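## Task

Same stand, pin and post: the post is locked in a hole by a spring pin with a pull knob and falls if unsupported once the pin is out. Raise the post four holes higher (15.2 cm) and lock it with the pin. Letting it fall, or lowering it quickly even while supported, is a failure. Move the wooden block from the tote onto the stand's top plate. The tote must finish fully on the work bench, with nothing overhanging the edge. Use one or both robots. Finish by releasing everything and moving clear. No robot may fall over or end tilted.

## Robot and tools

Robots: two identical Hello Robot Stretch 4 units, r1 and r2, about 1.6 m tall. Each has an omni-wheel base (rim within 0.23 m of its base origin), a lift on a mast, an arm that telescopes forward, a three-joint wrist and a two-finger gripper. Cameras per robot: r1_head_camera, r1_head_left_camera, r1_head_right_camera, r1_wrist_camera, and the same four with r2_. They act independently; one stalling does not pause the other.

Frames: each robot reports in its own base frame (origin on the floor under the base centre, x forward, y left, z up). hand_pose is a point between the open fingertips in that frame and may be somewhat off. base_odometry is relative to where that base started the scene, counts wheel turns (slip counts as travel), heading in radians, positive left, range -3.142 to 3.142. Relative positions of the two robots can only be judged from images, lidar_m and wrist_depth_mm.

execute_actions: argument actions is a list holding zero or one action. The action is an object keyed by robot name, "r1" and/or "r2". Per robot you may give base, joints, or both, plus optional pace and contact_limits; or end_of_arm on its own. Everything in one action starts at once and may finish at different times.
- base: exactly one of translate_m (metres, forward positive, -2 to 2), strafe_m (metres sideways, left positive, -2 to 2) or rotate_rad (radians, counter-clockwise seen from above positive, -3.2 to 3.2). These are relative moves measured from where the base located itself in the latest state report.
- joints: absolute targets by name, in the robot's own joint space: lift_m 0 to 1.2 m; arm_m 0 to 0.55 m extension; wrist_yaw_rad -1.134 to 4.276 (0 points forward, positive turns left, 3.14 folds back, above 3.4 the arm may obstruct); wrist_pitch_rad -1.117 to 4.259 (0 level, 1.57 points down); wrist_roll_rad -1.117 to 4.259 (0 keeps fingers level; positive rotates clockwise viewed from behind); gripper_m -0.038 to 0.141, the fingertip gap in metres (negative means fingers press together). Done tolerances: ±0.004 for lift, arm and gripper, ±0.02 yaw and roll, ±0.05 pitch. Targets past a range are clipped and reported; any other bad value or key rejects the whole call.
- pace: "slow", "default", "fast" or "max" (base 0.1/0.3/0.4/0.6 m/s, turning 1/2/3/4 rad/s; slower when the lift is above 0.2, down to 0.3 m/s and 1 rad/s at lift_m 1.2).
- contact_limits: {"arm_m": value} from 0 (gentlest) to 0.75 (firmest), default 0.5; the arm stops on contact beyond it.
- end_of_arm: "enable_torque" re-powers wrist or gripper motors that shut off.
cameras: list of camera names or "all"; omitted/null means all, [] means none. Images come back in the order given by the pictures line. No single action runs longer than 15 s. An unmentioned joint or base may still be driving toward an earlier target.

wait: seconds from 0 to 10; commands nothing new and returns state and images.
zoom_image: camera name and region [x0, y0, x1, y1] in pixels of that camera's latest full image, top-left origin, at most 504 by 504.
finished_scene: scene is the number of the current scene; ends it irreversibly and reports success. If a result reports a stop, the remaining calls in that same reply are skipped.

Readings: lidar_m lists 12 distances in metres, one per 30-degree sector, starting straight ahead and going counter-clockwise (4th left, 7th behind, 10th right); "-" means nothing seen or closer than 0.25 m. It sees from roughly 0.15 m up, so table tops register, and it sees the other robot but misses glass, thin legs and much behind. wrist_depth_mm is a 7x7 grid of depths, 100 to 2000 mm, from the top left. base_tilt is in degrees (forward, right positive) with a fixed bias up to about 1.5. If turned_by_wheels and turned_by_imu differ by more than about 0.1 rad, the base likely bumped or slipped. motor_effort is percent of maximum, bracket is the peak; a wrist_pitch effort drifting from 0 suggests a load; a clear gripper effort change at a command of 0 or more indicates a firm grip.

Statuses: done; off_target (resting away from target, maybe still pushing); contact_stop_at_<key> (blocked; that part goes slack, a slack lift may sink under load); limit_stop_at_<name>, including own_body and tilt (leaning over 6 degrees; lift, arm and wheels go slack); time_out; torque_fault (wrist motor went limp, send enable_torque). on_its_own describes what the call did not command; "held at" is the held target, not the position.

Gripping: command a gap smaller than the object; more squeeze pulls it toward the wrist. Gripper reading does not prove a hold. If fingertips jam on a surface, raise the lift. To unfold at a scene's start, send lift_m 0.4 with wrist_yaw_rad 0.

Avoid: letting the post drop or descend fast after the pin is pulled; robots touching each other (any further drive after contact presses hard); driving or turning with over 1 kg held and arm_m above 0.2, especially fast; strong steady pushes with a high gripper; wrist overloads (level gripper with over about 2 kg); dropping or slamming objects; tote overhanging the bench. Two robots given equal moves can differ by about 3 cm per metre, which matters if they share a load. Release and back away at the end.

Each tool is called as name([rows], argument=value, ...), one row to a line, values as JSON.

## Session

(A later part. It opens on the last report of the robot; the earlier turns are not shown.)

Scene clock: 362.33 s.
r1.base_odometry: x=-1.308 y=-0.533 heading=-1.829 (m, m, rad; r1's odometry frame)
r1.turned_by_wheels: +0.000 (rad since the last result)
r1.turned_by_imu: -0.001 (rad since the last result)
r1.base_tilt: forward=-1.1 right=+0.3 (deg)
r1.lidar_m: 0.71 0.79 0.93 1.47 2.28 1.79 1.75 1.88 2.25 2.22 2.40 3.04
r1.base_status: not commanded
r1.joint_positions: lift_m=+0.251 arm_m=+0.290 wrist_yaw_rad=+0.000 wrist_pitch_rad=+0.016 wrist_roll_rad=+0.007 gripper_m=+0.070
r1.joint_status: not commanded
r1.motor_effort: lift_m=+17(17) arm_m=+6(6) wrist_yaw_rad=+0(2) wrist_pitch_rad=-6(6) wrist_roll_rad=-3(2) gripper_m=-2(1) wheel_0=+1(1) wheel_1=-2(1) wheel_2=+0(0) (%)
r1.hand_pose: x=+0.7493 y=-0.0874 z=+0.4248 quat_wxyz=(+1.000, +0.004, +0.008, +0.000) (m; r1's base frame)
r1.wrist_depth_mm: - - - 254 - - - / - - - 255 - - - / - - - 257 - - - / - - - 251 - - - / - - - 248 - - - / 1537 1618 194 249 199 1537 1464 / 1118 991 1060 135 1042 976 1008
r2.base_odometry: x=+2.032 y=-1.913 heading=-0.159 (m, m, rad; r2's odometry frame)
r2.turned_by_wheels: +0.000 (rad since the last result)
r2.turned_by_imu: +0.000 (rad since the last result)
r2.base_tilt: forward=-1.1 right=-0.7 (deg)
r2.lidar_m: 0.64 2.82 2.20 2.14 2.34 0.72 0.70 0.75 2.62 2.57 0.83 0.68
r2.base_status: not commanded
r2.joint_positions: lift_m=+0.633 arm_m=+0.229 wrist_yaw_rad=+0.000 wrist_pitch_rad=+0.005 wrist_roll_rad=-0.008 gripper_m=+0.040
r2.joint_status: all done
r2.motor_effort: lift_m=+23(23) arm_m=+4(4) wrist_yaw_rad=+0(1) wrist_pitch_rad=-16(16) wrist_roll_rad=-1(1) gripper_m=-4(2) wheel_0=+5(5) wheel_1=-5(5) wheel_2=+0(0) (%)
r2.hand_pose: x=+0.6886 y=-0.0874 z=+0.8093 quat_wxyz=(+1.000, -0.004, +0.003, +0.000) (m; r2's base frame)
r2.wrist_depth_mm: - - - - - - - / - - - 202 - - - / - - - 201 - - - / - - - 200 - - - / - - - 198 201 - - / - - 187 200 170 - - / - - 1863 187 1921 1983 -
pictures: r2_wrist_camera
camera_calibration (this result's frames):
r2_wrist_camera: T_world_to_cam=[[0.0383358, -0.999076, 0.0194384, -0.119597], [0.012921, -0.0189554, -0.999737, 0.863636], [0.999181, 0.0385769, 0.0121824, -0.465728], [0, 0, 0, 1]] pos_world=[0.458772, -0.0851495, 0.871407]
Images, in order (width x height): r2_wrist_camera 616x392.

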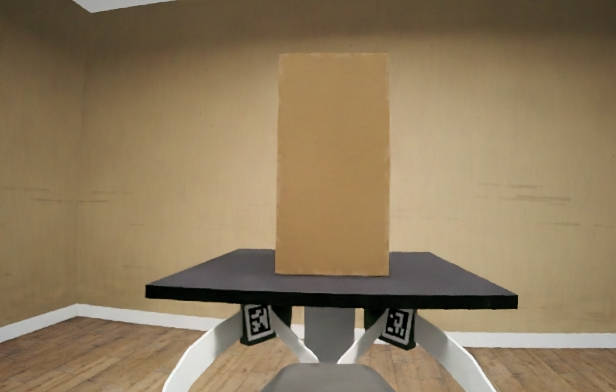

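execute_actions([
  {"r2": {"joints": {"gripper_m": 0.015}}},
], cameras=["r2_wrist_camera"])

execute_actions([
  {"r2": {"joints": {"lift_m": 0.638}}},
], cameras=["r2_wrist_camera", "r2_head_camera"])

Scene clock: 365.33 s.
r1.base_odometry: x=-1.308 y=-0.533 heading=-1.829 (m, m, rad; r1's odometry frame)
r1.turned_by_wheels: +0.000 (rad since the last result)
r1.turned_by_imu: -0.001 (rad since the last result)
r1.base_tilt: forward=-1.1 right=+0.2 (deg)
r1.lidar_m: 0.71 0.77 0.96 1.47 2.29 1.77 1.75 1.88 2.25 2.22 2.38 3.03
r1.base_status: not commanded
r1.joint_positions: lift_m=+0.251 arm_m=+0.290 wrist_yaw_rad=+0.000 wrist_pitch_rad=+0.016 wrist_roll_rad=+0.007 gripper_m=+0.070
r1.joint_status: not commanded
r1.motor_effort: lift_m=+17(17) arm_m=+6(6) wrist_yaw_rad=+0(1) wrist_pitch_rad=-6(6) wrist_roll_rad=-2(0) gripper_m=-3(3) wheel_0=+1(1) wheel_1=-2(2) wheel_2=+0(0) (%)
r1.hand_pose: x=+0.7493 y=-0.0874 z=+0.4248 quat_wxyz=(+1.000, +0.004, +0.008, +0.000) (m; r1's base frame)
r1.wrist_depth_mm: - - - 253 - - - / - - - 256 - - - / - - - 256 - - - / - - - 251 - - - / - - - 248 - - - / 1576 1618 194 248 199 1499 1464 / 1078 991 1060 135 1060 976 1042
r2.base_odometry: x=+2.032 y=-1.913 heading=-0.159 (m, m, rad; r2's odometry frame)
r2.turned_by_wheels: +0.000 (rad since the last result)
r2.turned_by_imu: +0.000 (rad since the last result)
r2.base_tilt: forward=-1.1 right=-0.7 (deg)
r2.lidar_m: 0.64 2.82 2.18 2.14 2.32 0.71 0.67 0.77 2.62 2.57 0.82 0.70
r2.base_status: not commanded
r2.joint_positions: lift_m=+0.633 arm_m=+0.230 wrist_yaw_rad=+0.001 wrist_pitch_rad=+0.006 wrist_roll_rad=-0.008 gripper_m=+0.015
r2.joint_status: all done
r2.motor_effort: lift_m=+23(23) arm_m=+2(4) wrist_yaw_rad=-3(3) wrist_pitch_rad=-18(18) wrist_roll_rad=+0(1) gripper_m=-12(12) wheel_0=+4(5) wheel_1=-5(5) wheel_2=+0(0) (%)
r2.hand_pose: x=+0.6891 y=-0.0871 z=+0.8091 quat_wxyz=(+1.000, -0.004, +0.003, +0.000) (m; r2's base frame)
r2.wrist_depth_mm: - - - - - - - / - - - 200 - - - / - - - 200 - - - / - - - 198 - - - / - - - 198 201 - - / - - 182 171 171 - - / - - 1042 202 1983 1863 -
pictures: r2_wrist_camera
camera_calibration (this result's frames):
r2_wrist_camera: T_world_to_cam=[[0.0392425, -0.999041, 0.0194118, -0.119955], [0.0122514, -0.0189443, -0.999745, 0.863906], [0.999155, 0.0394703, 0.0114962, -0.4656], [0, 0, 0, 1]] pos_world=[0.459329, -0.085097, 0.871367]
Images, in order (width x height): r2_wrist_camera 616x392.

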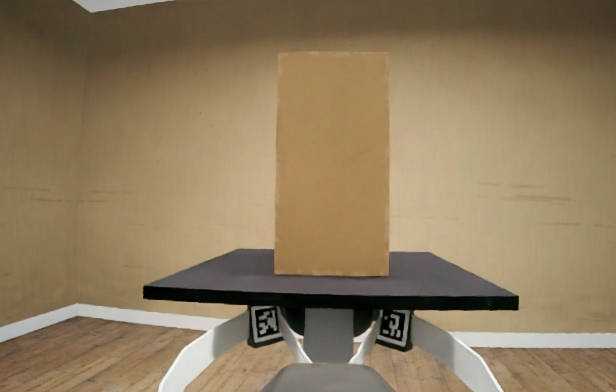

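Scene clock: 365.87 s.
r1.base_odometry: x=-1.308 y=-0.533 heading=-1.829 (m, m, rad; r1's odometry frame)
r1.turned_by_wheels: +0.000 (rad since the last result)
r1.turned_by_imu: +0.000 (rad since the last result)
r1.base_tilt: forward=-1.2 right=+0.2 (deg)
r1.lidar_m: 0.71 0.76 0.96 1.48 2.28 1.78 1.74 1.87 2.29 2.22 2.39 3.02
r1.base_status: not commanded
r1.joint_positions: lift_m=+0.251 arm_m=+0.290 wrist_yaw_rad=+0.000 wrist_pitch_rad=+0.016 wrist_roll_rad=+0.007 gripper_m=+0.070
r1.joint_status: not commanded
r1.motor_effort: lift_m=+17(17) arm_m=+6(6) wrist_yaw_rad=+1(0) wrist_pitch_rad=-6(6) wrist_roll_rad=-2(0) gripper_m=-2(3) wheel_0=+1(1) wheel_1=-2(2) wheel_2=-1(0) (%)
r1.hand_pose: x=+0.7493 y=-0.0874 z=+0.4248 quat_wxyz=(+1.000, +0.004, +0.008, +0.000) (m; r1's base frame)
r1.wrist_depth_mm: - - - 255 - - - / - - - 255 - - - / - - - 256 - - - / - - - 250 - - - / - - - 248 - - - / 1618 1576 194 249 199 1464 1464 / 1060 991 1060 135 1042 960 1025
r2.base_odometry: x=+2.032 y=-1.913 heading=-0.159 (m, m, rad; r2's odometry frame)
r2.turned_by_wheels: +0.000 (rad since the last result)
r2.turned_by_imu: +0.000 (rad since the last result)
r2.base_tilt: forward=-1.0 right=-0.6 (deg)
r2.lidar_m: 0.63 2.83 2.19 2.13 2.34 0.71 0.69 0.75 2.61 2.57 0.80 0.70
r2.base_status: not commanded
r2.joint_positions: lift_m=+0.637 arm_m=+0.230 wrist_yaw_rad=+0.001 wrist_pitch_rad=+0.012 wrist_roll_rad=-0.008 gripper_m=+0.015
r2.joint_status: all done
r2.on_its_own: wrist_pitch_rad is at rest, and its effort (-36) is outside its rest range (-23 to +23)
r2.motor_effort: lift_m=+25(25) arm_m=+2(2) wrist_yaw_rad=-2(4) wrist_pitch_rad=-36(36) wrist_roll_rad=+1(1) gripper_m=-12(11) wheel_0=+4(5) wheel_1=-5(5) wheel_2=+0(0) (%)
r2.hand_pose: x=+0.6891 y=-0.0871 z=+0.8122 quat_wxyz=(+1.000, -0.004, +0.006, +0.001) (m; r2's base frame)
r2.wrist_depth_mm: - - - - - - - / - - - 200 - - - / - - - 199 - - - / - - - 198 - - - / - - - 198 204 - - / - - 173 176 175 - - / 1983 - 1008 192 1863 1863 -
pictures: r2_head_camera, r2_wrist_camera
camera_calibration (this result's frames):
r2_wrist_camera: T_world_to_cam=[[0.039389, -0.99904, 0.0191819, -0.119921], [0.00622992, -0.0189509, -0.999801, 0.871204], [0.999205, 0.0395007, 0.00547748, -0.460774], [0, 0, 0, 1]] pos_world=[0.459704, -0.0850948, 0.875855]
Images, in order (width x height): r2_head_camera 420x560, r2_wrist_camera 616x392.

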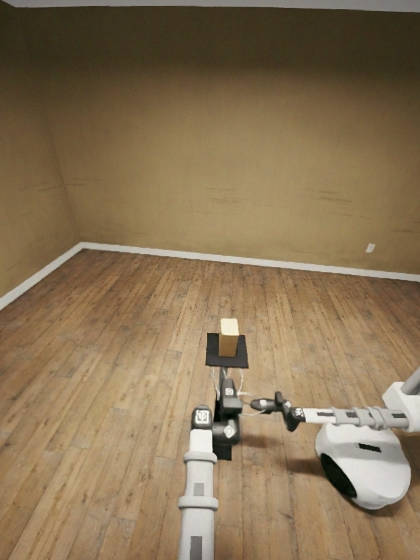

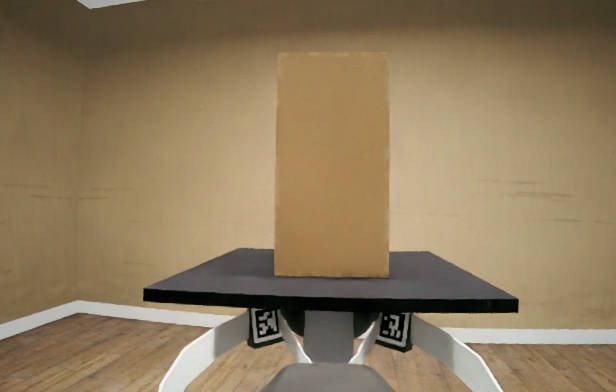

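execute_actions([
  {"r2": {"joints": {"lift_m": 0.640}}, "r1": {"joints": {"gripper_m": -0.025}}},
], cameras=["r1_wrist_camera", "r2_head_camera", "r2_head_right_camera", "r2_wrist_camera"])

Scene clock: 371.83 s.
r1.base_odometry: x=-1.309 y=-0.533 heading=-1.828 (m, m, rad; r1's odometry frame)
r1.turned_by_wheels: +0.001 (rad since the last result)
r1.turned_by_imu: +0.000 (rad since the last result)
r1.base_tilt: forward=-1.1 right=+0.2 (deg)
r1.lidar_m: 0.70 0.78 0.94 1.49 2.29 1.78 1.74 1.88 2.26 2.23 2.39 3.03
r1.base_status: not commanded
r1.joint_positions: lift_m=+0.251 arm_m=+0.292 wrist_yaw_rad=+0.010 wrist_pitch_rad=+0.018 wrist_roll_rad=+0.007 gripper_m=-0.024
r1.joint_status: all done
r1.on_its_own: wrist_yaw_rad is at rest, and its effort (-29) is outside its rest range (-13 to +13)
r1.motor_effort: lift_m=+17(17) arm_m=-4(6) wrist_yaw_rad=-29(29) wrist_pitch_rad=-13(13) wrist_roll_rad=-2(2) gripper_m=-35(33) wheel_0=-1(1) wheel_1=-2(2) wheel_2=+9(9) (%)
r1.hand_pose: x=+0.7520 y=-0.0846 z=+0.4241 quat_wxyz=(+1.000, +0.004, +0.009, +0.005) (m; r1's base frame)
r1.wrist_depth_mm: - - - - - - - / - - - - - - - / - - - - - - - / - - - 252 - - - / - - - 245 - - - / 1576 1499 185 205 185 1537 1464 / 1060 960 1042 155 1118 917 1042
r2.base_odometry: x=+2.032 y=-1.913 heading=-0.159 (m, m, rad; r2's odometry frame)
r2.turned_by_wheels: +0.000 (rad since the last result)
r2.turned_by_imu: +0.001 (rad since the last result)
r2.base_tilt: forward=-1.0 right=-0.5 (deg)
r2.lidar_m: 0.63 2.82 2.18 2.15 2.33 0.71 0.69 0.77 2.62 2.57 0.81 0.69
r2.base_status: not commanded
r2.joint_positions: lift_m=+0.639 arm_m=+0.230 wrist_yaw_rad=+0.001 wrist_pitch_rad=+0.015 wrist_roll_rad=-0.008 gripper_m=+0.015
r2.joint_status: all done
r2.on_its_own: wrist_pitch_rad is at rest, and its effort (-43) is outside its rest range (-23 to +23)
r2.motor_effort: lift_m=+25(25) arm_m=+2(2) wrist_yaw_rad=-2(2) wrist_pitch_rad=-43(42) wrist_roll_rad=+1(1) gripper_m=-12(12) wheel_0=+4(4) wheel_1=-5(5) wheel_2=+0(0) (%)
r2.hand_pose: x=+0.6891 y=-0.0871 z=+0.8134 quat_wxyz=(+1.000, -0.004, +0.007, +0.001) (m; r2's base frame)
r2.wrist_depth_mm: - - - - - - - / - - - 200 - - - / - - - 200 - - - / - - - 198 - - - / - - - 198 206 - - / - - 174 177 177 - - / 1983 - 991 192 1863 1863 -
pictures: r1_wrist_camera, r2_head_camera, r2_head_right_camera, r2_wrist_camera
camera_calibration (this result's frames):
r1_wrist_camera: T_world_to_cam=[[0.0184898, -0.998761, -0.0461949, -0.0734228], [-0.0478377, 0.0452661, -0.997829, 0.513876], [0.998684, 0.0206595, -0.0469414, -0.505178], [0, 0, 0, 1]] pos_world=[0.530453, -0.0861563, 0.485655]
r2_wrist_camera: T_world_to_cam=[[0.0394063, -0.999041, 0.0190893, -0.119889], [0.00380938, -0.0189538, -0.999813, 0.874124], [0.999216, 0.0394717, 0.00305883, -0.458812], [0, 0, 0, 1]] pos_world=[0.459847, -0.0850963, 0.877653]
Images, in order (width x height): r1_wrist_camera 616x392, r2_head_camera 420x560, r2_head_right_camera 420x672, r2_wrist_camera 616x392.

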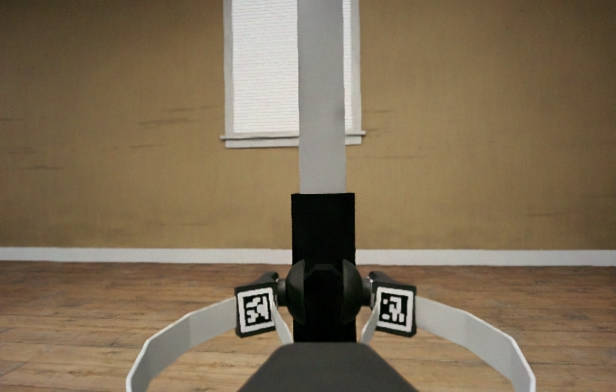

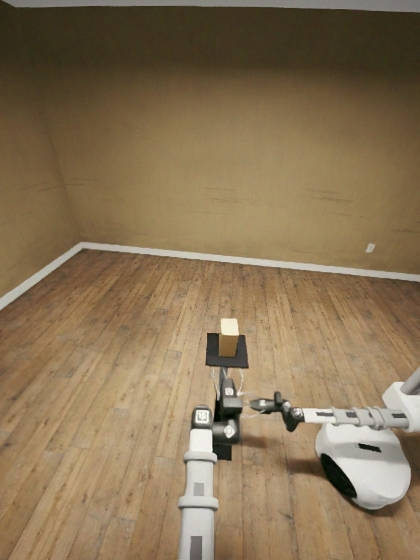

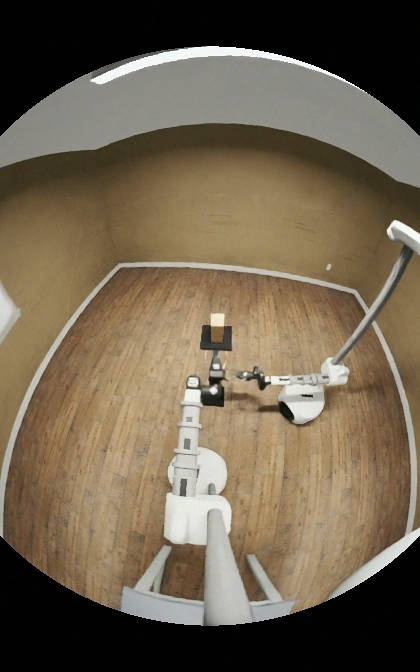

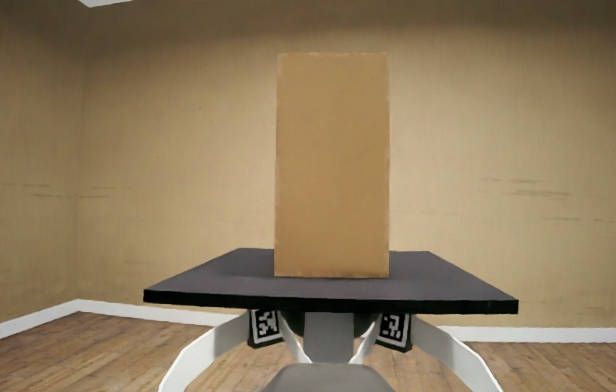

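zoom_image(camera="r2_head_right_camera", region=[200, 350, 270, 400])

zoom_image(camera="r1_wrist_camera", region=[240, 230, 420, 350])

Region (200, 350, 270, 400) of r2_head_right_camera's 420x672 image, scaled by 7.200, with more detail than that image has; it fills the top 360 rows of this view, and the rest is white.

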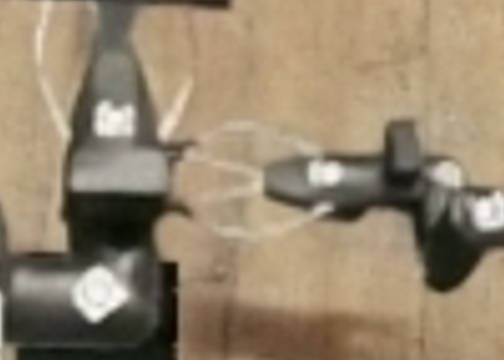

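Region (240, 230, 420, 350) of r1_wrist_camera's 616x392 image, scaled by 2.800.

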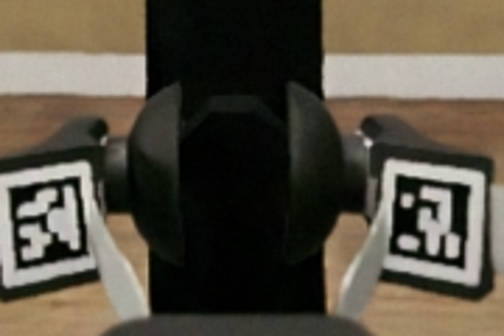

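execute_actions(actions=[], cameras=["r1_head_camera", "r1_head_left_camera", "r1_head_right_camera"])

zoom_image(camera="r1_head_camera", region=[205, 360, 265, 410])

Scene clock: 377.73 s.
r1.base_odometry: x=-1.309 y=-0.533 heading=-1.828 (m, m, rad; r1's odometry frame)
r1.turned_by_wheels: +0.000 (rad since the last result)
r1.turned_by_imu: -0.001 (rad since the last result)
r1.base_tilt: forward=-1.1 right=+0.2 (deg)
r1.lidar_m: 0.70 0.78 0.94 1.45 2.28 1.78 1.75 1.89 2.27 2.23 2.38 3.04
r1.base_status: not commanded
r1.joint_positions: lift_m=+0.251 arm_m=+0.292 wrist_yaw_rad=+0.010 wrist_pitch_rad=+0.018 wrist_roll_rad=+0.007 gripper_m=-0.024
r1.joint_status: all done
r1.on_its_own: wrist_yaw_rad is at rest, and its effort (-28) is outside its rest range (-13 to +13)
r1.motor_effort: lift_m=+17(17) arm_m=-4(6) wrist_yaw_rad=-28(29) wrist_pitch_rad=-13(13) wrist_roll_rad=-3(2) gripper_m=-32(33) wheel_0=-1(1) wheel_1=-2(2) wheel_2=+9(9) (%)
r1.hand_pose: x=+0.7520 y=-0.0846 z=+0.4241 quat_wxyz=(+1.000, +0.004, +0.009, +0.005) (m; r1's base frame)
r1.wrist_depth_mm: - - - - - - - / - - - - - - - / - - - - - - - / - - - 252 - - - / - - - 245 - - - / 1537 1618 185 204 185 1537 1464 / 1060 931 1078 155 1098 917 1025
r2.base_odometry: x=+2.032 y=-1.913 heading=-0.159 (m, m, rad; r2's odometry frame)
r2.turned_by_wheels: +0.000 (rad since the last result)
r2.turned_by_imu: +0.000 (rad since the last result)
r2.base_tilt: forward=-1.1 right=-0.6 (deg)
r2.lidar_m: 0.65 2.82 2.19 2.14 2.33 0.71 0.69 0.75 2.63 2.58 0.83 0.69
r2.base_status: not commanded
r2.joint_positions: lift_m=+0.639 arm_m=+0.230 wrist_yaw_rad=+0.001 wrist_pitch_rad=+0.015 wrist_roll_rad=-0.008 gripper_m=+0.015
r2.joint_status: all done
r2.on_its_own: wrist_pitch_rad is at rest, and its effort (-43) is outside its rest range (-23 to +23)
r2.motor_effort: lift_m=+25(25) arm_m=+2(2) wrist_yaw_rad=-4(2) wrist_pitch_rad=-43(42) wrist_roll_rad=+2(1) gripper_m=-11(12) wheel_0=+4(4) wheel_1=-5(5) wheel_2=+0(0) (%)
r2.hand_pose: x=+0.6891 y=-0.0871 z=+0.8134 quat_wxyz=(+1.000, -0.004, +0.007, +0.001) (m; r2's base frame)
r2.wrist_depth_mm: - - - - - - - / - - - 200 - - - / - - - 198 - - - / - - - 198 - - - / - - - 198 206 - - / - - 174 177 177 - - / 1983 - 1008 192 1921 1808 -
pictures: r1_head_camera, r1_head_left_camera, r1_head_right_camera
Images, in order (width x height): r1_head_camera 420x560, r1_head_left_camera 420x672, r1_head_right_camera 420x672.

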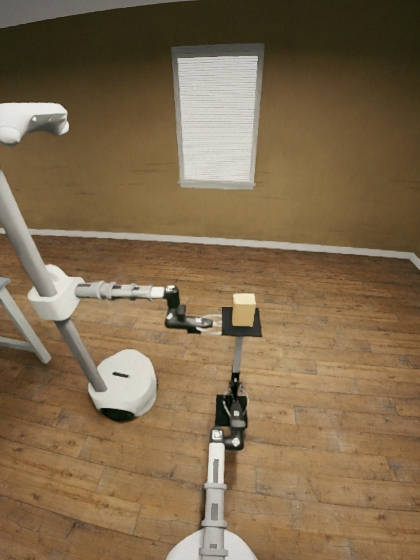

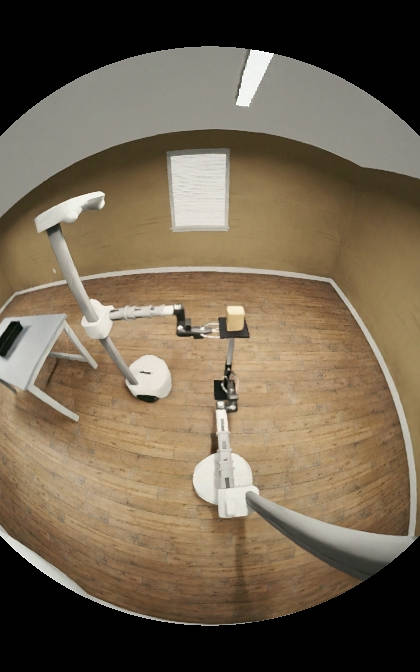

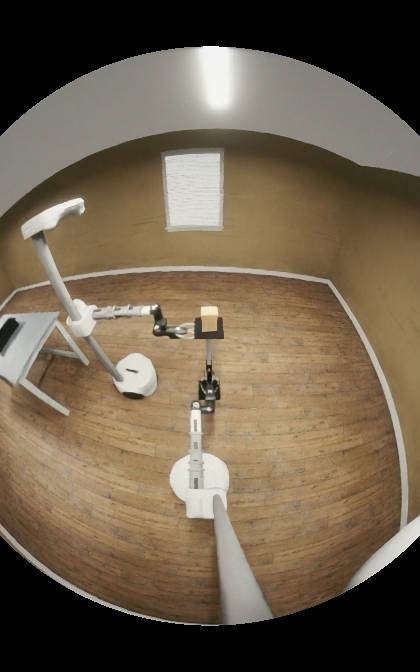

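Region (205, 360, 265, 410) of r1_head_camera's 420x560 image, scaled by 8.400, with more detail than that image has.

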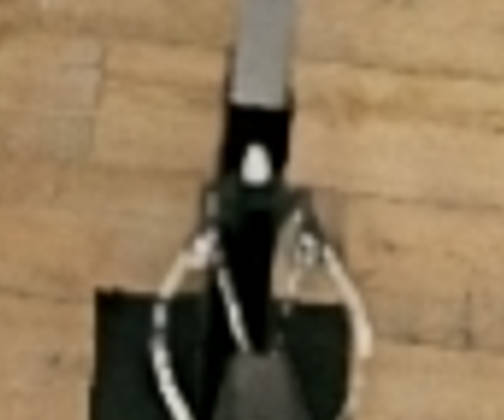

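execute_actions([
  {"r2": {"joints": {"lift_m": 0.646}}},
], cameras=["r1_head_camera"])

Scene clock: 382.10 s.
r1.base_odometry: x=-1.309 y=-0.533 heading=-1.828 (m, m, rad; r1's odometry frame)
r1.turned_by_wheels: +0.000 (rad since the last result)
r1.turned_by_imu: -0.001 (rad since the last result)
r1.base_tilt: forward=-1.1 right=+0.3 (deg)
r1.lidar_m: 0.71 0.76 0.94 1.49 2.29 1.79 1.74 1.89 2.26 2.23 2.39 3.04
r1.base_status: not commanded
r1.joint_positions: lift_m=+0.251 arm_m=+0.292 wrist_yaw_rad=+0.010 wrist_pitch_rad=+0.018 wrist_roll_rad=+0.007 gripper_m=-0.024
r1.joint_status: not commanded
r1.on_its_own: wrist_yaw_rad is at rest, and its effort (-29) is outside its rest range (-13 to +13)
r1.motor_effort: lift_m=+17(17) arm_m=-5(4) wrist_yaw_rad=-29(29) wrist_pitch_rad=-13(12) wrist_roll_rad=-2(1) gripper_m=-33(32) wheel_0=-1(1) wheel_1=-2(2) wheel_2=+9(9) (%)
r1.hand_pose: x=+0.7520 y=-0.0846 z=+0.4241 quat_wxyz=(+1.000, +0.004, +0.009, +0.005) (m; r1's base frame)
r1.wrist_depth_mm: - - - - - - - / - - - - - - - / - - - - - - - / - - - 252 - - - / - - - 245 - - - / 1576 1537 185 205 186 1537 1464 / 1060 917 1042 155 1098 917 1025
r2.base_odometry: x=+2.032 y=-1.913 heading=-0.159 (m, m, rad; r2's odometry frame)
r2.turned_by_wheels: +0.000 (rad since the last result)
r2.turned_by_imu: +0.000 (rad since the last result)
r2.base_tilt: forward=-1.0 right=-0.6 (deg)
r2.lidar_m: 0.64 2.82 2.19 2.13 2.33 0.71 0.69 0.76 2.60 2.57 0.81 0.68
r2.base_status: not commanded
r2.joint_positions: lift_m=+0.645 arm_m=+0.230 wrist_yaw_rad=+0.001 wrist_pitch_rad=+0.015 wrist_roll_rad=-0.008 gripper_m=+0.015
r2.joint_status: all done
r2.on_its_own: wrist_pitch_rad is at rest, and its effort (-44) is outside its rest range (-23 to +23)
r2.motor_effort: lift_m=+25(27) arm_m=+2(2) wrist_yaw_rad=-3(4) wrist_pitch_rad=-44(50) wrist_roll_rad=+0(2) gripper_m=-11(12) wheel_0=+4(5) wheel_1=-5(5) wheel_2=+0(1) (%)
r2.hand_pose: x=+0.6891 y=-0.0872 z=+0.8193 quat_wxyz=(+1.000, -0.004, +0.008, +0.000) (m; r2's base frame)
r2.wrist_depth_mm: - - - - - - - / - - - 199 - - - / - - - 198 - - - / - - - 198 - - - / - - - 197 206 - - / - - 175 178 177 - - / 1983 - 1008 192 1863 1863 -
pictures: r1_head_camera
Images, in order (width x height): r1_head_camera 420x560.

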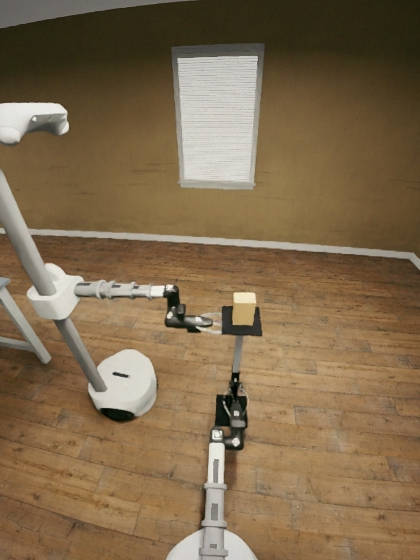

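execute_actions([
  {"r2": {"joints": {"lift_m": 0.783}}},
], cameras=["r1_head_camera", "r1_wrist_camera", "r2_wrist_camera"])

Scene clock: 388.17 s.
r1.base_odometry: x=-1.309 y=-0.533 heading=-1.828 (m, m, rad; r1's odometry frame)
r1.turned_by_wheels: +0.000 (rad since the last result)
r1.turned_by_imu: -0.001 (rad since the last result)
r1.base_tilt: forward=-1.1 right=+0.2 (deg)
r1.lidar_m: 0.69 0.80 0.94 1.48 2.29 1.79 1.75 1.89 2.26 2.23 2.38 3.05
r1.base_status: not commanded
r1.joint_positions: lift_m=+0.251 arm_m=+0.292 wrist_yaw_rad=+0.010 wrist_pitch_rad=+0.018 wrist_roll_rad=+0.007 gripper_m=-0.024
r1.joint_status: not commanded
r1.on_its_own: wrist_yaw_rad is at rest, and its effort (-30) is outside its rest range (-13 to +13)
r1.motor_effort: lift_m=+18(18) arm_m=-5(5) wrist_yaw_rad=-30(29) wrist_pitch_rad=-13(13) wrist_roll_rad=-3(2) gripper_m=-32(33) wheel_0=-1(1) wheel_1=-2(2) wheel_2=+9(9) (%)
r1.hand_pose: x=+0.7520 y=-0.0846 z=+0.4241 quat_wxyz=(+1.000, +0.004, +0.009, +0.005) (m; r1's base frame)
r1.wrist_depth_mm: - - - - - - - / - - - - - - - / - - - - - - - / - - - 252 - - - / - - - 245 - - - / 1576 1576 185 205 185 1537 1499 / 1078 946 1060 155 1098 904 1025
r2.base_odometry: x=+2.032 y=-1.913 heading=-0.159 (m, m, rad; r2's odometry frame)
r2.turned_by_wheels: +0.000 (rad since the last result)
r2.turned_by_imu: +0.001 (rad since the last result)
r2.base_tilt: forward=-1.0 right=-0.6 (deg)
r2.lidar_m: 0.64 2.82 2.18 2.13 2.35 0.72 0.69 0.75 2.63 2.56 0.81 0.68
r2.base_status: not commanded
r2.joint_positions: lift_m=+0.782 arm_m=+0.230 wrist_yaw_rad=+0.001 wrist_pitch_rad=+0.016 wrist_roll_rad=-0.008 gripper_m=+0.015
r2.joint_status: all done
r2.on_its_own: wrist_pitch_rad is at rest, and its effort (-46) is outside its rest range (-23 to +23)
r2.motor_effort: lift_m=+26(26) arm_m=+2(2) wrist_yaw_rad=-2(3) wrist_pitch_rad=-46(49) wrist_roll_rad=+0(0) gripper_m=-12(12) wheel_0=+4(4) wheel_1=-5(5) wheel_2=+0(0) (%)
r2.hand_pose: x=+0.6891 y=-0.0872 z=+0.9560 quat_wxyz=(+1.000, -0.004, +0.008, +0.000) (m; r2's base frame)
r2.wrist_depth_mm: - - - - - - - / - - - 199 - - - / - - - 199 - - - / - - - 198 - - - / - - - 198 207 - - / - - 174 177 177 - - / - - - 193 - - -
pictures: r1_head_camera, r1_wrist_camera, r2_wrist_camera
camera_calibration (this result's frames):
r1_wrist_camera: T_world_to_cam=[[0.0184899, -0.998761, -0.0461947, -0.073423], [-0.0478376, 0.045266, -0.997829, 0.513875], [0.998684, 0.0206596, -0.0469414, -0.505178], [0, 0, 0, 1]] pos_world=[0.530453, -0.0861563, 0.485654]
r2_wrist_camera: T_world_to_cam=[[0.03923, -0.999049, 0.0190399, -0.122501], [0.00251889, -0.0189556, -0.999817, 1.01759], [0.999227, 0.0392708, 0.00177287, -0.458019], [0, 0, 0, 1]] pos_world=[0.459907, -0.0851082, 1.02055]
Images, in order (width x height): r1_head_camera 420x560, r1_wrist_camera 616x392, r2_wrist_camera 616x392.

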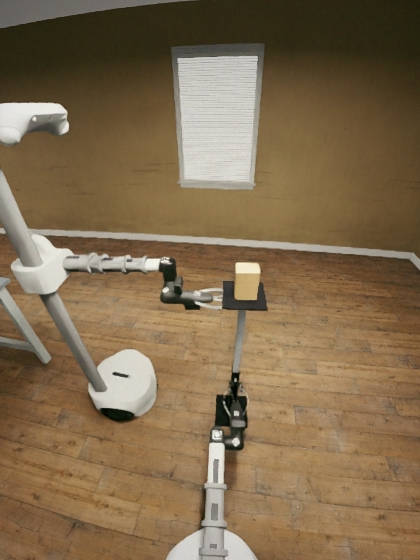

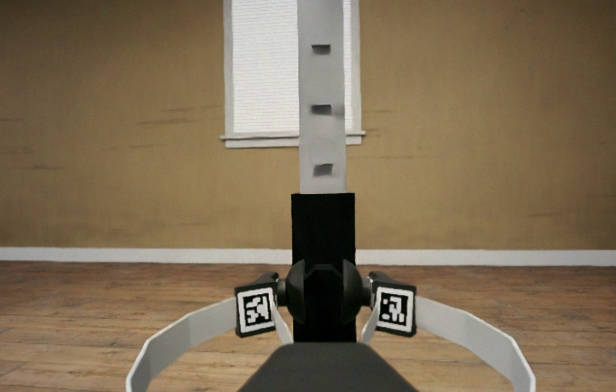

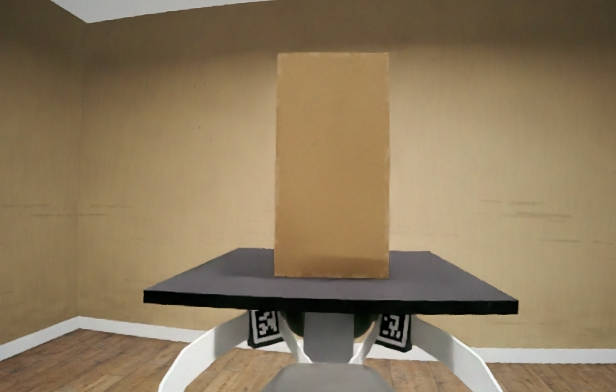

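execute_actions([
  {"r2": {"joints": {"lift_m": 0.794}}, "r1": {"joints": {"gripper_m": 0.06}}},
], cameras=["r1_head_camera", "r1_wrist_camera", "r2_head_camera"])

zoom_image(camera="r1_head_camera", region=[205, 360, 265, 410])

Scene clock: 397.97 s.
r1.base_odometry: x=-1.308 y=-0.533 heading=-1.829 (m, m, rad; r1's odometry frame)
r1.turned_by_wheels: -0.001 (rad since the last result)
r1.turned_by_imu: -0.001 (rad since the last result)
r1.base_tilt: forward=-1.1 right=+0.2 (deg)
r1.lidar_m: 0.71 0.77 0.95 1.46 2.29 1.78 1.75 1.88 2.26 2.23 2.38 3.05
r1.base_status: not commanded
r1.joint_positions: lift_m=+0.251 arm_m=+0.292 wrist_yaw_rad=+0.000 wrist_pitch_rad=+0.016 wrist_roll_rad=+0.007 gripper_m=+0.060
r1.joint_status: all done
r1.motor_effort: lift_m=+17(18) arm_m=-4(5) wrist_yaw_rad=-2(29) wrist_pitch_rad=-6(12) wrist_roll_rad=-3(2) gripper_m=-1(31) wheel_0=-1(1) wheel_1=-2(2) wheel_2=+2(9) (%)
r1.hand_pose: x=+0.7512 y=-0.0873 z=+0.4247 quat_wxyz=(+1.000, +0.004, +0.008, +0.000) (m; r1's base frame)
r1.wrist_depth_mm: - - - 253 - - - / - - - 253 - - - / - - - 255 - - - / - - - 253 - - - / - - - 247 - - - / 1618 1576 200 247 201 1537 1464 / 1078 1025 1042 135 1060 976 1008
r2.base_odometry: x=+2.032 y=-1.913 heading=-0.159 (m, m, rad; r2's odometry frame)
r2.turned_by_wheels: +0.000 (rad since the last result)
r2.turned_by_imu: +0.000 (rad since the last result)
r2.base_tilt: forward=-1.0 right=-0.7 (deg)
r2.lidar_m: 0.64 2.82 2.16 2.14 2.34 0.70 0.70 0.74 2.61 2.57 0.82 0.69
r2.base_status: not commanded
r2.joint_positions: lift_m=+0.793 arm_m=+0.230 wrist_yaw_rad=+0.001 wrist_pitch_rad=+0.016 wrist_roll_rad=-0.008 gripper_m=+0.015
r2.joint_status: all done
r2.on_its_own: wrist_pitch_rad is at rest, and its effort (-46) is outside its rest range (-23 to +23)
r2.motor_effort: lift_m=+26(27) arm_m=+2(2) wrist_yaw_rad=-2(3) wrist_pitch_rad=-46(49) wrist_roll_rad=+0(2) gripper_m=-10(11) wheel_0=+4(4) wheel_1=-5(5) wheel_2=+0(0) (%)
r2.hand_pose: x=+0.6891 y=-0.0872 z=+0.9670 quat_wxyz=(+1.000, -0.004, +0.008, +0.000) (m; r2's base frame)
r2.wrist_depth_mm: - - - - - - - / - - - 199 - - - / - - - 199 - - - / - - - 198 - - - / - - - 198 206 - - / - - 175 178 178 - - / - - - 193 - - -
pictures: r1_head_camera, r1_wrist_camera, r2_head_camera
camera_calibration (this result's frames):
r1_wrist_camera: T_world_to_cam=[[0.00915021, -0.998891, -0.0461756, -0.0691098], [-0.0452136, 0.045717, -0.997931, 0.512705], [0.998935, 0.011219, -0.0447451, -0.506237], [0, 0, 0, 1]] pos_world=[0.529511, -0.086793, 0.485801]
Images, in order (width x height): r1_head_camera 420x560, r1_wrist_camera 616x392, r2_head_camera 420x560.

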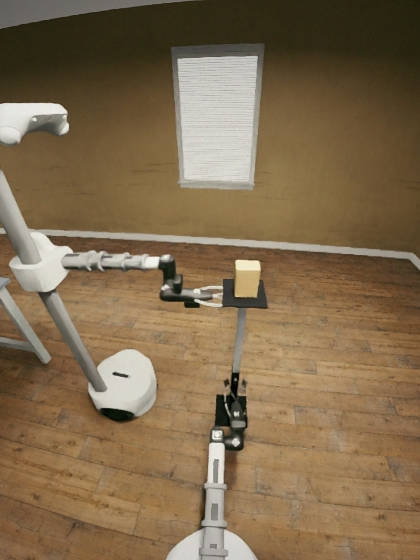

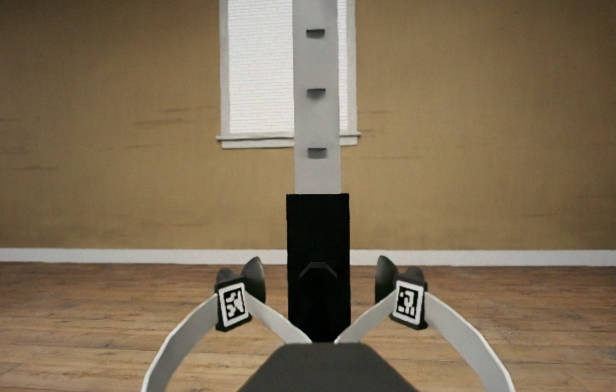

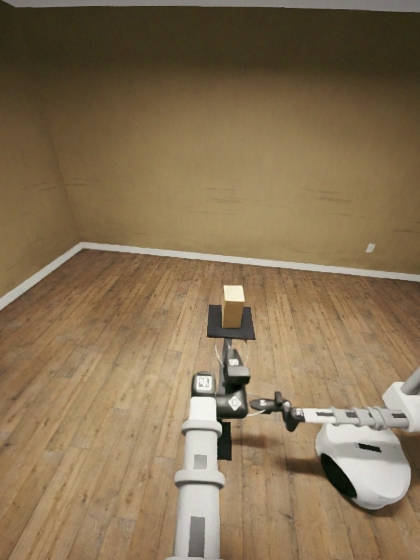

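Region (205, 360, 265, 410) of r1_head_camera's 420x560 image, scaled by 8.400, with more detail than that image has.

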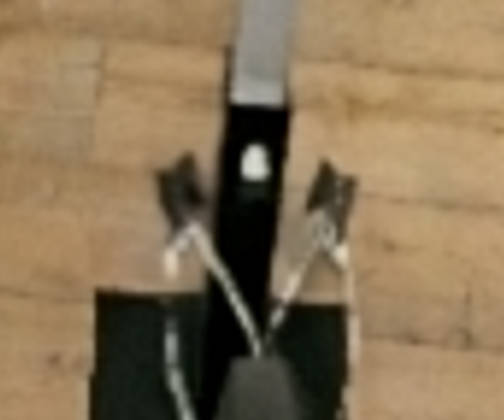

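zoom_image(camera="r1_wrist_camera", region=[270, 130, 370, 310])

zoom_image(camera="r1_head_camera", region=[222, 368, 250, 392])

Region (270, 130, 370, 310) of r1_wrist_camera's 616x392 image, scaled by 2.800.

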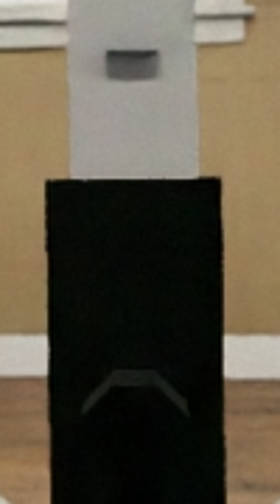

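Region (222, 368, 250, 392) of r1_head_camera's 420x560 image, scaled by 18.000, with more detail than that image has; it fills the top 432 rows of this view, and the rest is white.

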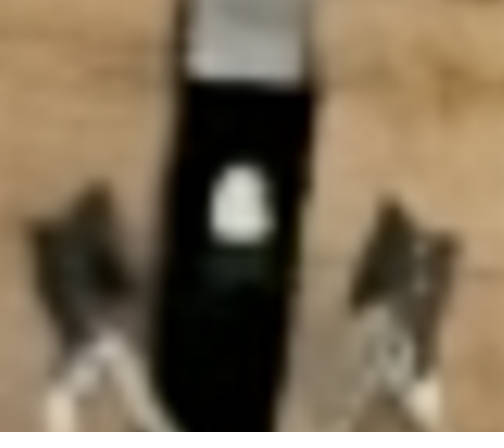

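execute_actions(actions=[], cameras=["r2_head_right_camera", "r2_head_left_camera", "r2_head_camera", "r1_head_left_camera", "r1_head_right_camera"])

zoom_image(camera="r2_head_right_camera", region=[195, 340, 265, 400])

zoom_image(camera="r1_head_left_camera", region=[210, 355, 250, 395])

Scene clock: 411.13 s.
r1.base_odometry: x=-1.308 y=-0.533 heading=-1.829 (m, m, rad; r1's odometry frame)
r1.turned_by_wheels: +0.000 (rad since the last result)
r1.turned_by_imu: -0.001 (rad since the last result)
r1.base_tilt: forward=-1.1 right=+0.2 (deg)
r1.lidar_m: 0.69 0.81 0.96 1.47 2.30 1.76 1.74 1.88 2.27 2.22 2.37 3.04
r1.base_status: not commanded
r1.joint_positions: lift_m=+0.251 arm_m=+0.292 wrist_yaw_rad=+0.000 wrist_pitch_rad=+0.016 wrist_roll_rad=+0.007 gripper_m=+0.060
r1.joint_status: all done
r1.motor_effort: lift_m=+18(18) arm_m=-4(5) wrist_yaw_rad=-1(29) wrist_pitch_rad=-6(12) wrist_roll_rad=-3(2) gripper_m=-4(31) wheel_0=-1(1) wheel_1=-2(2) wheel_2=+2(9) (%)
r1.hand_pose: x=+0.7512 y=-0.0873 z=+0.4247 quat_wxyz=(+1.000, +0.004, +0.008, +0.000) (m; r1's base frame)
r1.wrist_depth_mm: - - - 252 - - - / - - - 253 - - - / - - - 254 - - - / - - - 253 - - - / - - - 247 - - - / 1618 1576 201 246 200 1499 1464 / 1042 1042 1078 135 1042 960 1042
r2.base_odometry: x=+2.032 y=-1.913 heading=-0.159 (m, m, rad; r2's odometry frame)
r2.turned_by_wheels: +0.000 (rad since the last result)
r2.turned_by_imu: +0.000 (rad since the last result)
r2.base_tilt: forward=-1.0 right=-0.6 (deg)
r2.lidar_m: 0.65 2.82 2.19 2.15 2.35 0.71 0.69 0.75 2.62 2.57 0.80 0.70
r2.base_status: not commanded
r2.joint_positions: lift_m=+0.793 arm_m=+0.230 wrist_yaw_rad=+0.001 wrist_pitch_rad=+0.016 wrist_roll_rad=-0.008 gripper_m=+0.015
r2.joint_status: all done
r2.on_its_own: wrist_pitch_rad is at rest, and its effort (-46) is outside its rest range (-23 to +23)
r2.motor_effort: lift_m=+26(27) arm_m=+2(2) wrist_yaw_rad=-2(3) wrist_pitch_rad=-46(49) wrist_roll_rad=+1(2) gripper_m=-14(11) wheel_0=+4(4) wheel_1=-5(5) wheel_2=+0(0) (%)
r2.hand_pose: x=+0.6891 y=-0.0872 z=+0.9670 quat_wxyz=(+1.000, -0.004, +0.008, +0.000) (m; r2's base frame)
r2.wrist_depth_mm: - - - - - - - / - - - 200 - - - / - - - 198 - - - / - - - 198 - - - / - - - 198 205 - - / - - 175 178 178 - - / - - - 193 - - -
pictures: r1_head_left_camera, r1_head_right_camera, r2_head_camera, r2_head_left_camera, r2_head_right_camera
Images, in order (width x height): r1_head_left_camera 420x672, r1_head_right_camera 420x672, r2_head_camera 420x560, r2_head_left_camera 420x672, r2_head_right_camera 420x672.

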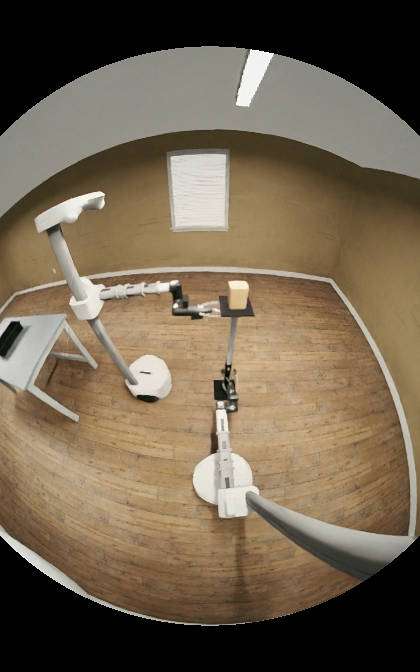

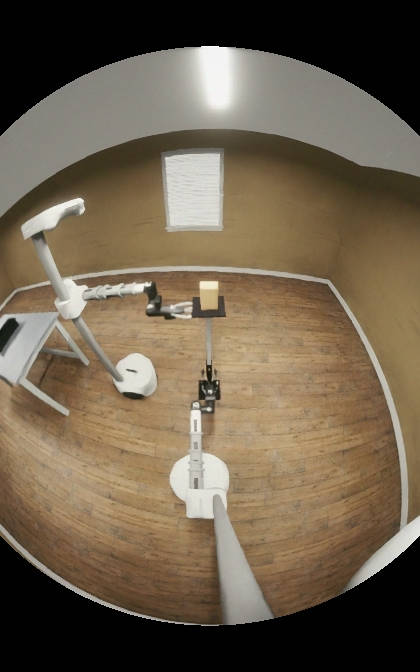

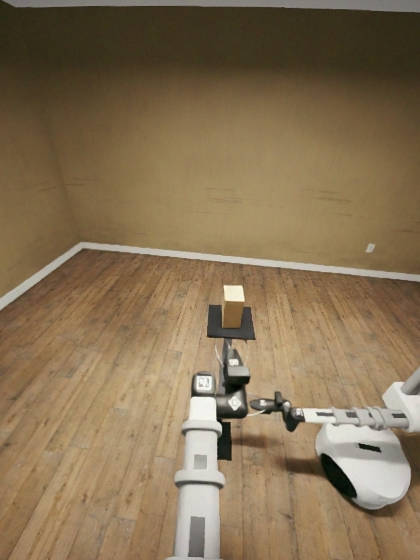

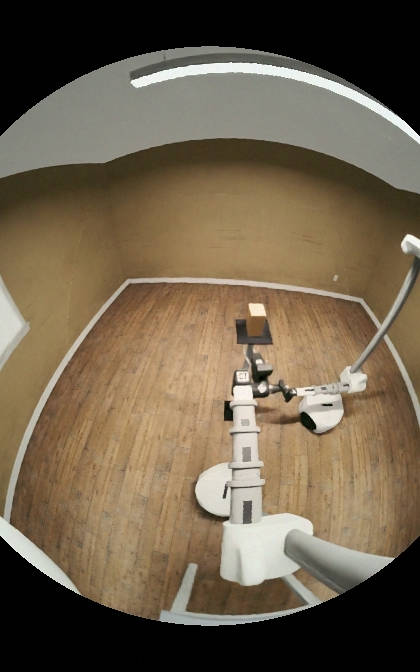

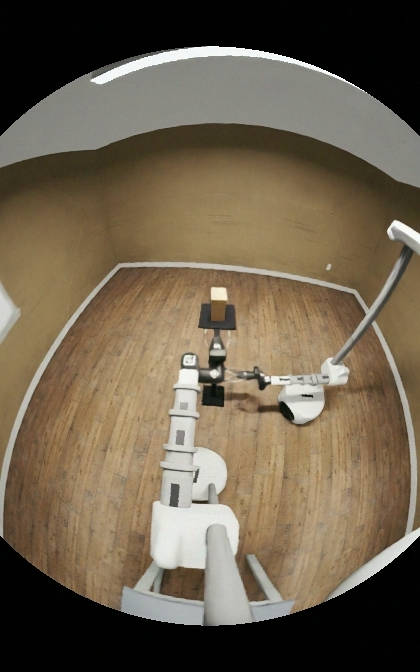

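Region (195, 340, 265, 400) of r2_head_right_camera's 420x672 image, scaled by 7.200, with more detail than that image has; it fills the top 432 rows of this view, and the rest is white.

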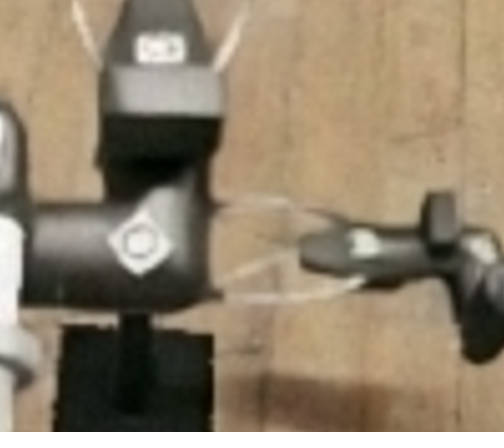

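Region (210, 355, 250, 395) of r1_head_left_camera's 420x672 image, scaled by 12.600, with more detail than that image has.

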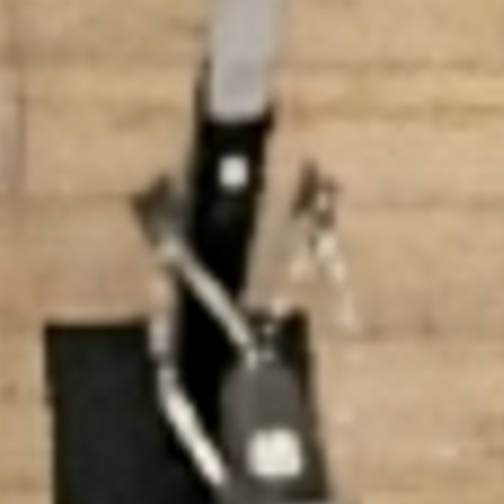

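execute_actions([
  {"r2": {"joints": {"lift_m": 0.788}, "pace": "slow"}},
], cameras=["r1_wrist_camera"])

zoom_image(camera="r1_wrist_camera", region=[270, 130, 370, 310])

Scene clock: 430.00 s.
r1.base_odometry: x=-1.308 y=-0.533 heading=-1.829 (m, m, rad; r1's odometry frame)
r1.turned_by_wheels: +0.000 (rad since the last result)
r1.turned_by_imu: -0.001 (rad since the last result)
r1.base_tilt: forward=-1.2 right=+0.2 (deg)
r1.lidar_m: 0.70 0.78 0.96 1.47 2.29 1.78 1.74 1.88 2.27 2.23 2.37 3.04
r1.base_status: not commanded
r1.joint_positions: lift_m=+0.251 arm_m=+0.292 wrist_yaw_rad=+0.000 wrist_pitch_rad=+0.016 wrist_roll_rad=+0.007 gripper_m=+0.060
r1.joint_status: not commanded
r1.motor_effort: lift_m=+17(17) arm_m=-5(5) wrist_yaw_rad=-2(1) wrist_pitch_rad=-6(6) wrist_roll_rad=-4(2) gripper_m=-3(3) wheel_0=-1(1) wheel_1=-2(2) wheel_2=+2(2) (%)
r1.hand_pose: x=+0.7512 y=-0.0873 z=+0.4247 quat_wxyz=(+1.000, +0.004, +0.008, +0.000) (m; r1's base frame)
r1.wrist_depth_mm: - - - 252 - - - / - - - 253 - - - / - - - 254 - - - / - - - 252 - - - / - - - 247 - - - / 1618 1618 200 247 200 1499 1464 / 1060 1042 1060 135 1042 960 1008
r2.base_odometry: x=+2.032 y=-1.913 heading=-0.159 (m, m, rad; r2's odometry frame)
r2.turned_by_wheels: +0.000 (rad since the last result)
r2.turned_by_imu: +0.000 (rad since the last result)
r2.base_tilt: forward=-1.0 right=-0.6 (deg)
r2.lidar_m: 0.64 2.82 2.18 2.14 2.34 0.71 0.69 0.74 2.61 2.56 0.80 0.69
r2.base_status: not commanded
r2.joint_positions: lift_m=+0.788 arm_m=+0.230 wrist_yaw_rad=+0.001 wrist_pitch_rad=+0.010 wrist_roll_rad=-0.008 gripper_m=+0.015
r2.joint_status: all done
r2.on_its_own: wrist_pitch_rad is at rest, and its effort (-29) is outside its rest range (-23 to +23)
r2.motor_effort: lift_m=+17(25) arm_m=+2(2) wrist_yaw_rad=-3(2) wrist_pitch_rad=-29(46) wrist_roll_rad=+1(2) gripper_m=-12(12) wheel_0=+4(4) wheel_1=-5(5) wheel_2=+0(1) (%)
r2.hand_pose: x=+0.6891 y=-0.0872 z=+0.9634 quat_wxyz=(+1.000, -0.004, +0.005, +0.000) (m; r2's base frame)
r2.wrist_depth_mm: - - - - - - - / - - - 200 - - - / - - - 200 - - - / - - - 199 - - - / - - - 198 204 - - / - - 183 173 173 - - / - - - 204 - - -
pictures: r1_wrist_camera
camera_calibration (this result's frames):
r1_wrist_camera: T_world_to_cam=[[0.00915012, -0.998891, -0.0461754, -0.0691099], [-0.0452135, 0.0457168, -0.997931, 0.512705], [0.998935, 0.0112189, -0.0447451, -0.506237], [0, 0, 0, 1]] pos_world=[0.529511, -0.086793, 0.485801]
Images, in order (width x height): r1_wrist_camera 616x392.

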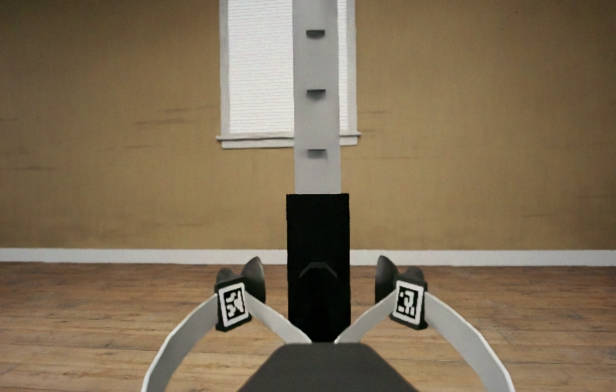

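Region (270, 130, 370, 310) of r1_wrist_camera's 616x392 image, scaled by 2.800.

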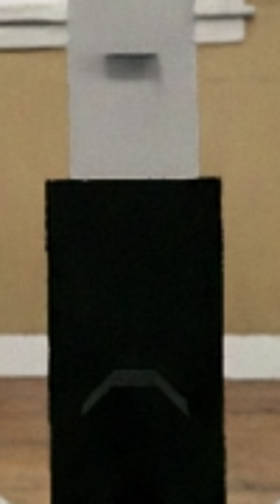

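execute_actions([
  {"r2": {"joints": {"lift_m": 0.783}, "pace": "slow"}},
], cameras=["r1_wrist_camera"])

zoom_image(camera="r1_wrist_camera", region=[270, 130, 370, 310])

Scene clock: 433.63 s.
r1.base_odometry: x=-1.308 y=-0.533 heading=-1.829 (m, m, rad; r1's odometry frame)
r1.turned_by_wheels: +0.000 (rad since the last result)
r1.turned_by_imu: -0.001 (rad since the last result)
r1.base_tilt: forward=-1.1 right=+0.2 (deg)
r1.lidar_m: 0.70 0.78 0.96 1.48 2.27 1.78 1.75 1.87 2.28 2.22 2.38 3.04
r1.base_status: not commanded
r1.joint_positions: lift_m=+0.251 arm_m=+0.292 wrist_yaw_rad=+0.000 wrist_pitch_rad=+0.016 wrist_roll_rad=+0.007 gripper_m=+0.060
r1.joint_status: not commanded
r1.motor_effort: lift_m=+17(17) arm_m=-5(4) wrist_yaw_rad=-2(1) wrist_pitch_rad=-6(6) wrist_roll_rad=+0(3) gripper_m=-2(2) wheel_0=-1(1) wheel_1=-2(2) wheel_2=+3(2) (%)
r1.hand_pose: x=+0.7512 y=-0.0873 z=+0.4247 quat_wxyz=(+1.000, +0.004, +0.008, +0.000) (m; r1's base frame)
r1.wrist_depth_mm: - - - 252 - - - / - - - 254 - - - / - - - 255 - - - / - - - 253 - - - / - - - 246 - - - / 1576 1576 200 248 201 1464 1464 / 1078 1042 1060 135 1042 946 1042
r2.base_odometry: x=+2.032 y=-1.913 heading=-0.159 (m, m, rad; r2's odometry frame)
r2.turned_by_wheels: +0.000 (rad since the last result)
r2.turned_by_imu: +0.000 (rad since the last result)
r2.base_tilt: forward=-1.0 right=-0.6 (deg)
r2.lidar_m: 0.65 2.82 2.18 2.14 2.34 0.71 0.69 0.75 2.61 2.57 0.81 0.69
r2.base_status: not commanded
r2.joint_positions: lift_m=+0.783 arm_m=+0.230 wrist_yaw_rad=+0.001 wrist_pitch_rad=+0.004 wrist_roll_rad=-0.008 gripper_m=+0.015
r2.joint_status: all done
r2.motor_effort: lift_m=+15(16) arm_m=+2(2) wrist_yaw_rad=-2(2) wrist_pitch_rad=-12(29) wrist_roll_rad=+0(1) gripper_m=-11(10) wheel_0=+4(4) wheel_1=-5(5) wheel_2=-1(0) (%)
r2.hand_pose: x=+0.6891 y=-0.0873 z=+0.9604 quat_wxyz=(+1.000, -0.004, +0.002, +0.000) (m; r2's base frame)
r2.wrist_depth_mm: - - - - - - - / - - - 201 - - - / - - - 200 - - - / - - - 199 - - - / - - - 198 200 - - / - - 182 191 169 - - / - - - 203 - - -
pictures: r1_wrist_camera
camera_calibration (this result's frames):
r1_wrist_camera: T_world_to_cam=[[0.00915017, -0.998891, -0.0461756, -0.0691098], [-0.0452136, 0.045717, -0.997931, 0.512705], [0.998935, 0.011219, -0.0447452, -0.506237], [0, 0, 0, 1]] pos_world=[0.529511, -0.086793, 0.485801]
Images, in order (width x height): r1_wrist_camera 616x392.

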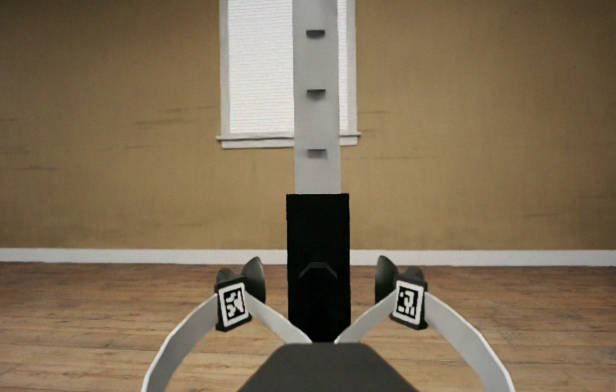

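Region (270, 130, 370, 310) of r1_wrist_camera's 616x392 image, scaled by 2.800.

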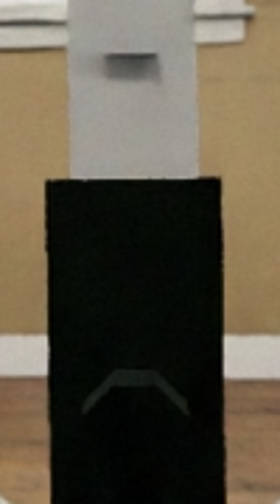

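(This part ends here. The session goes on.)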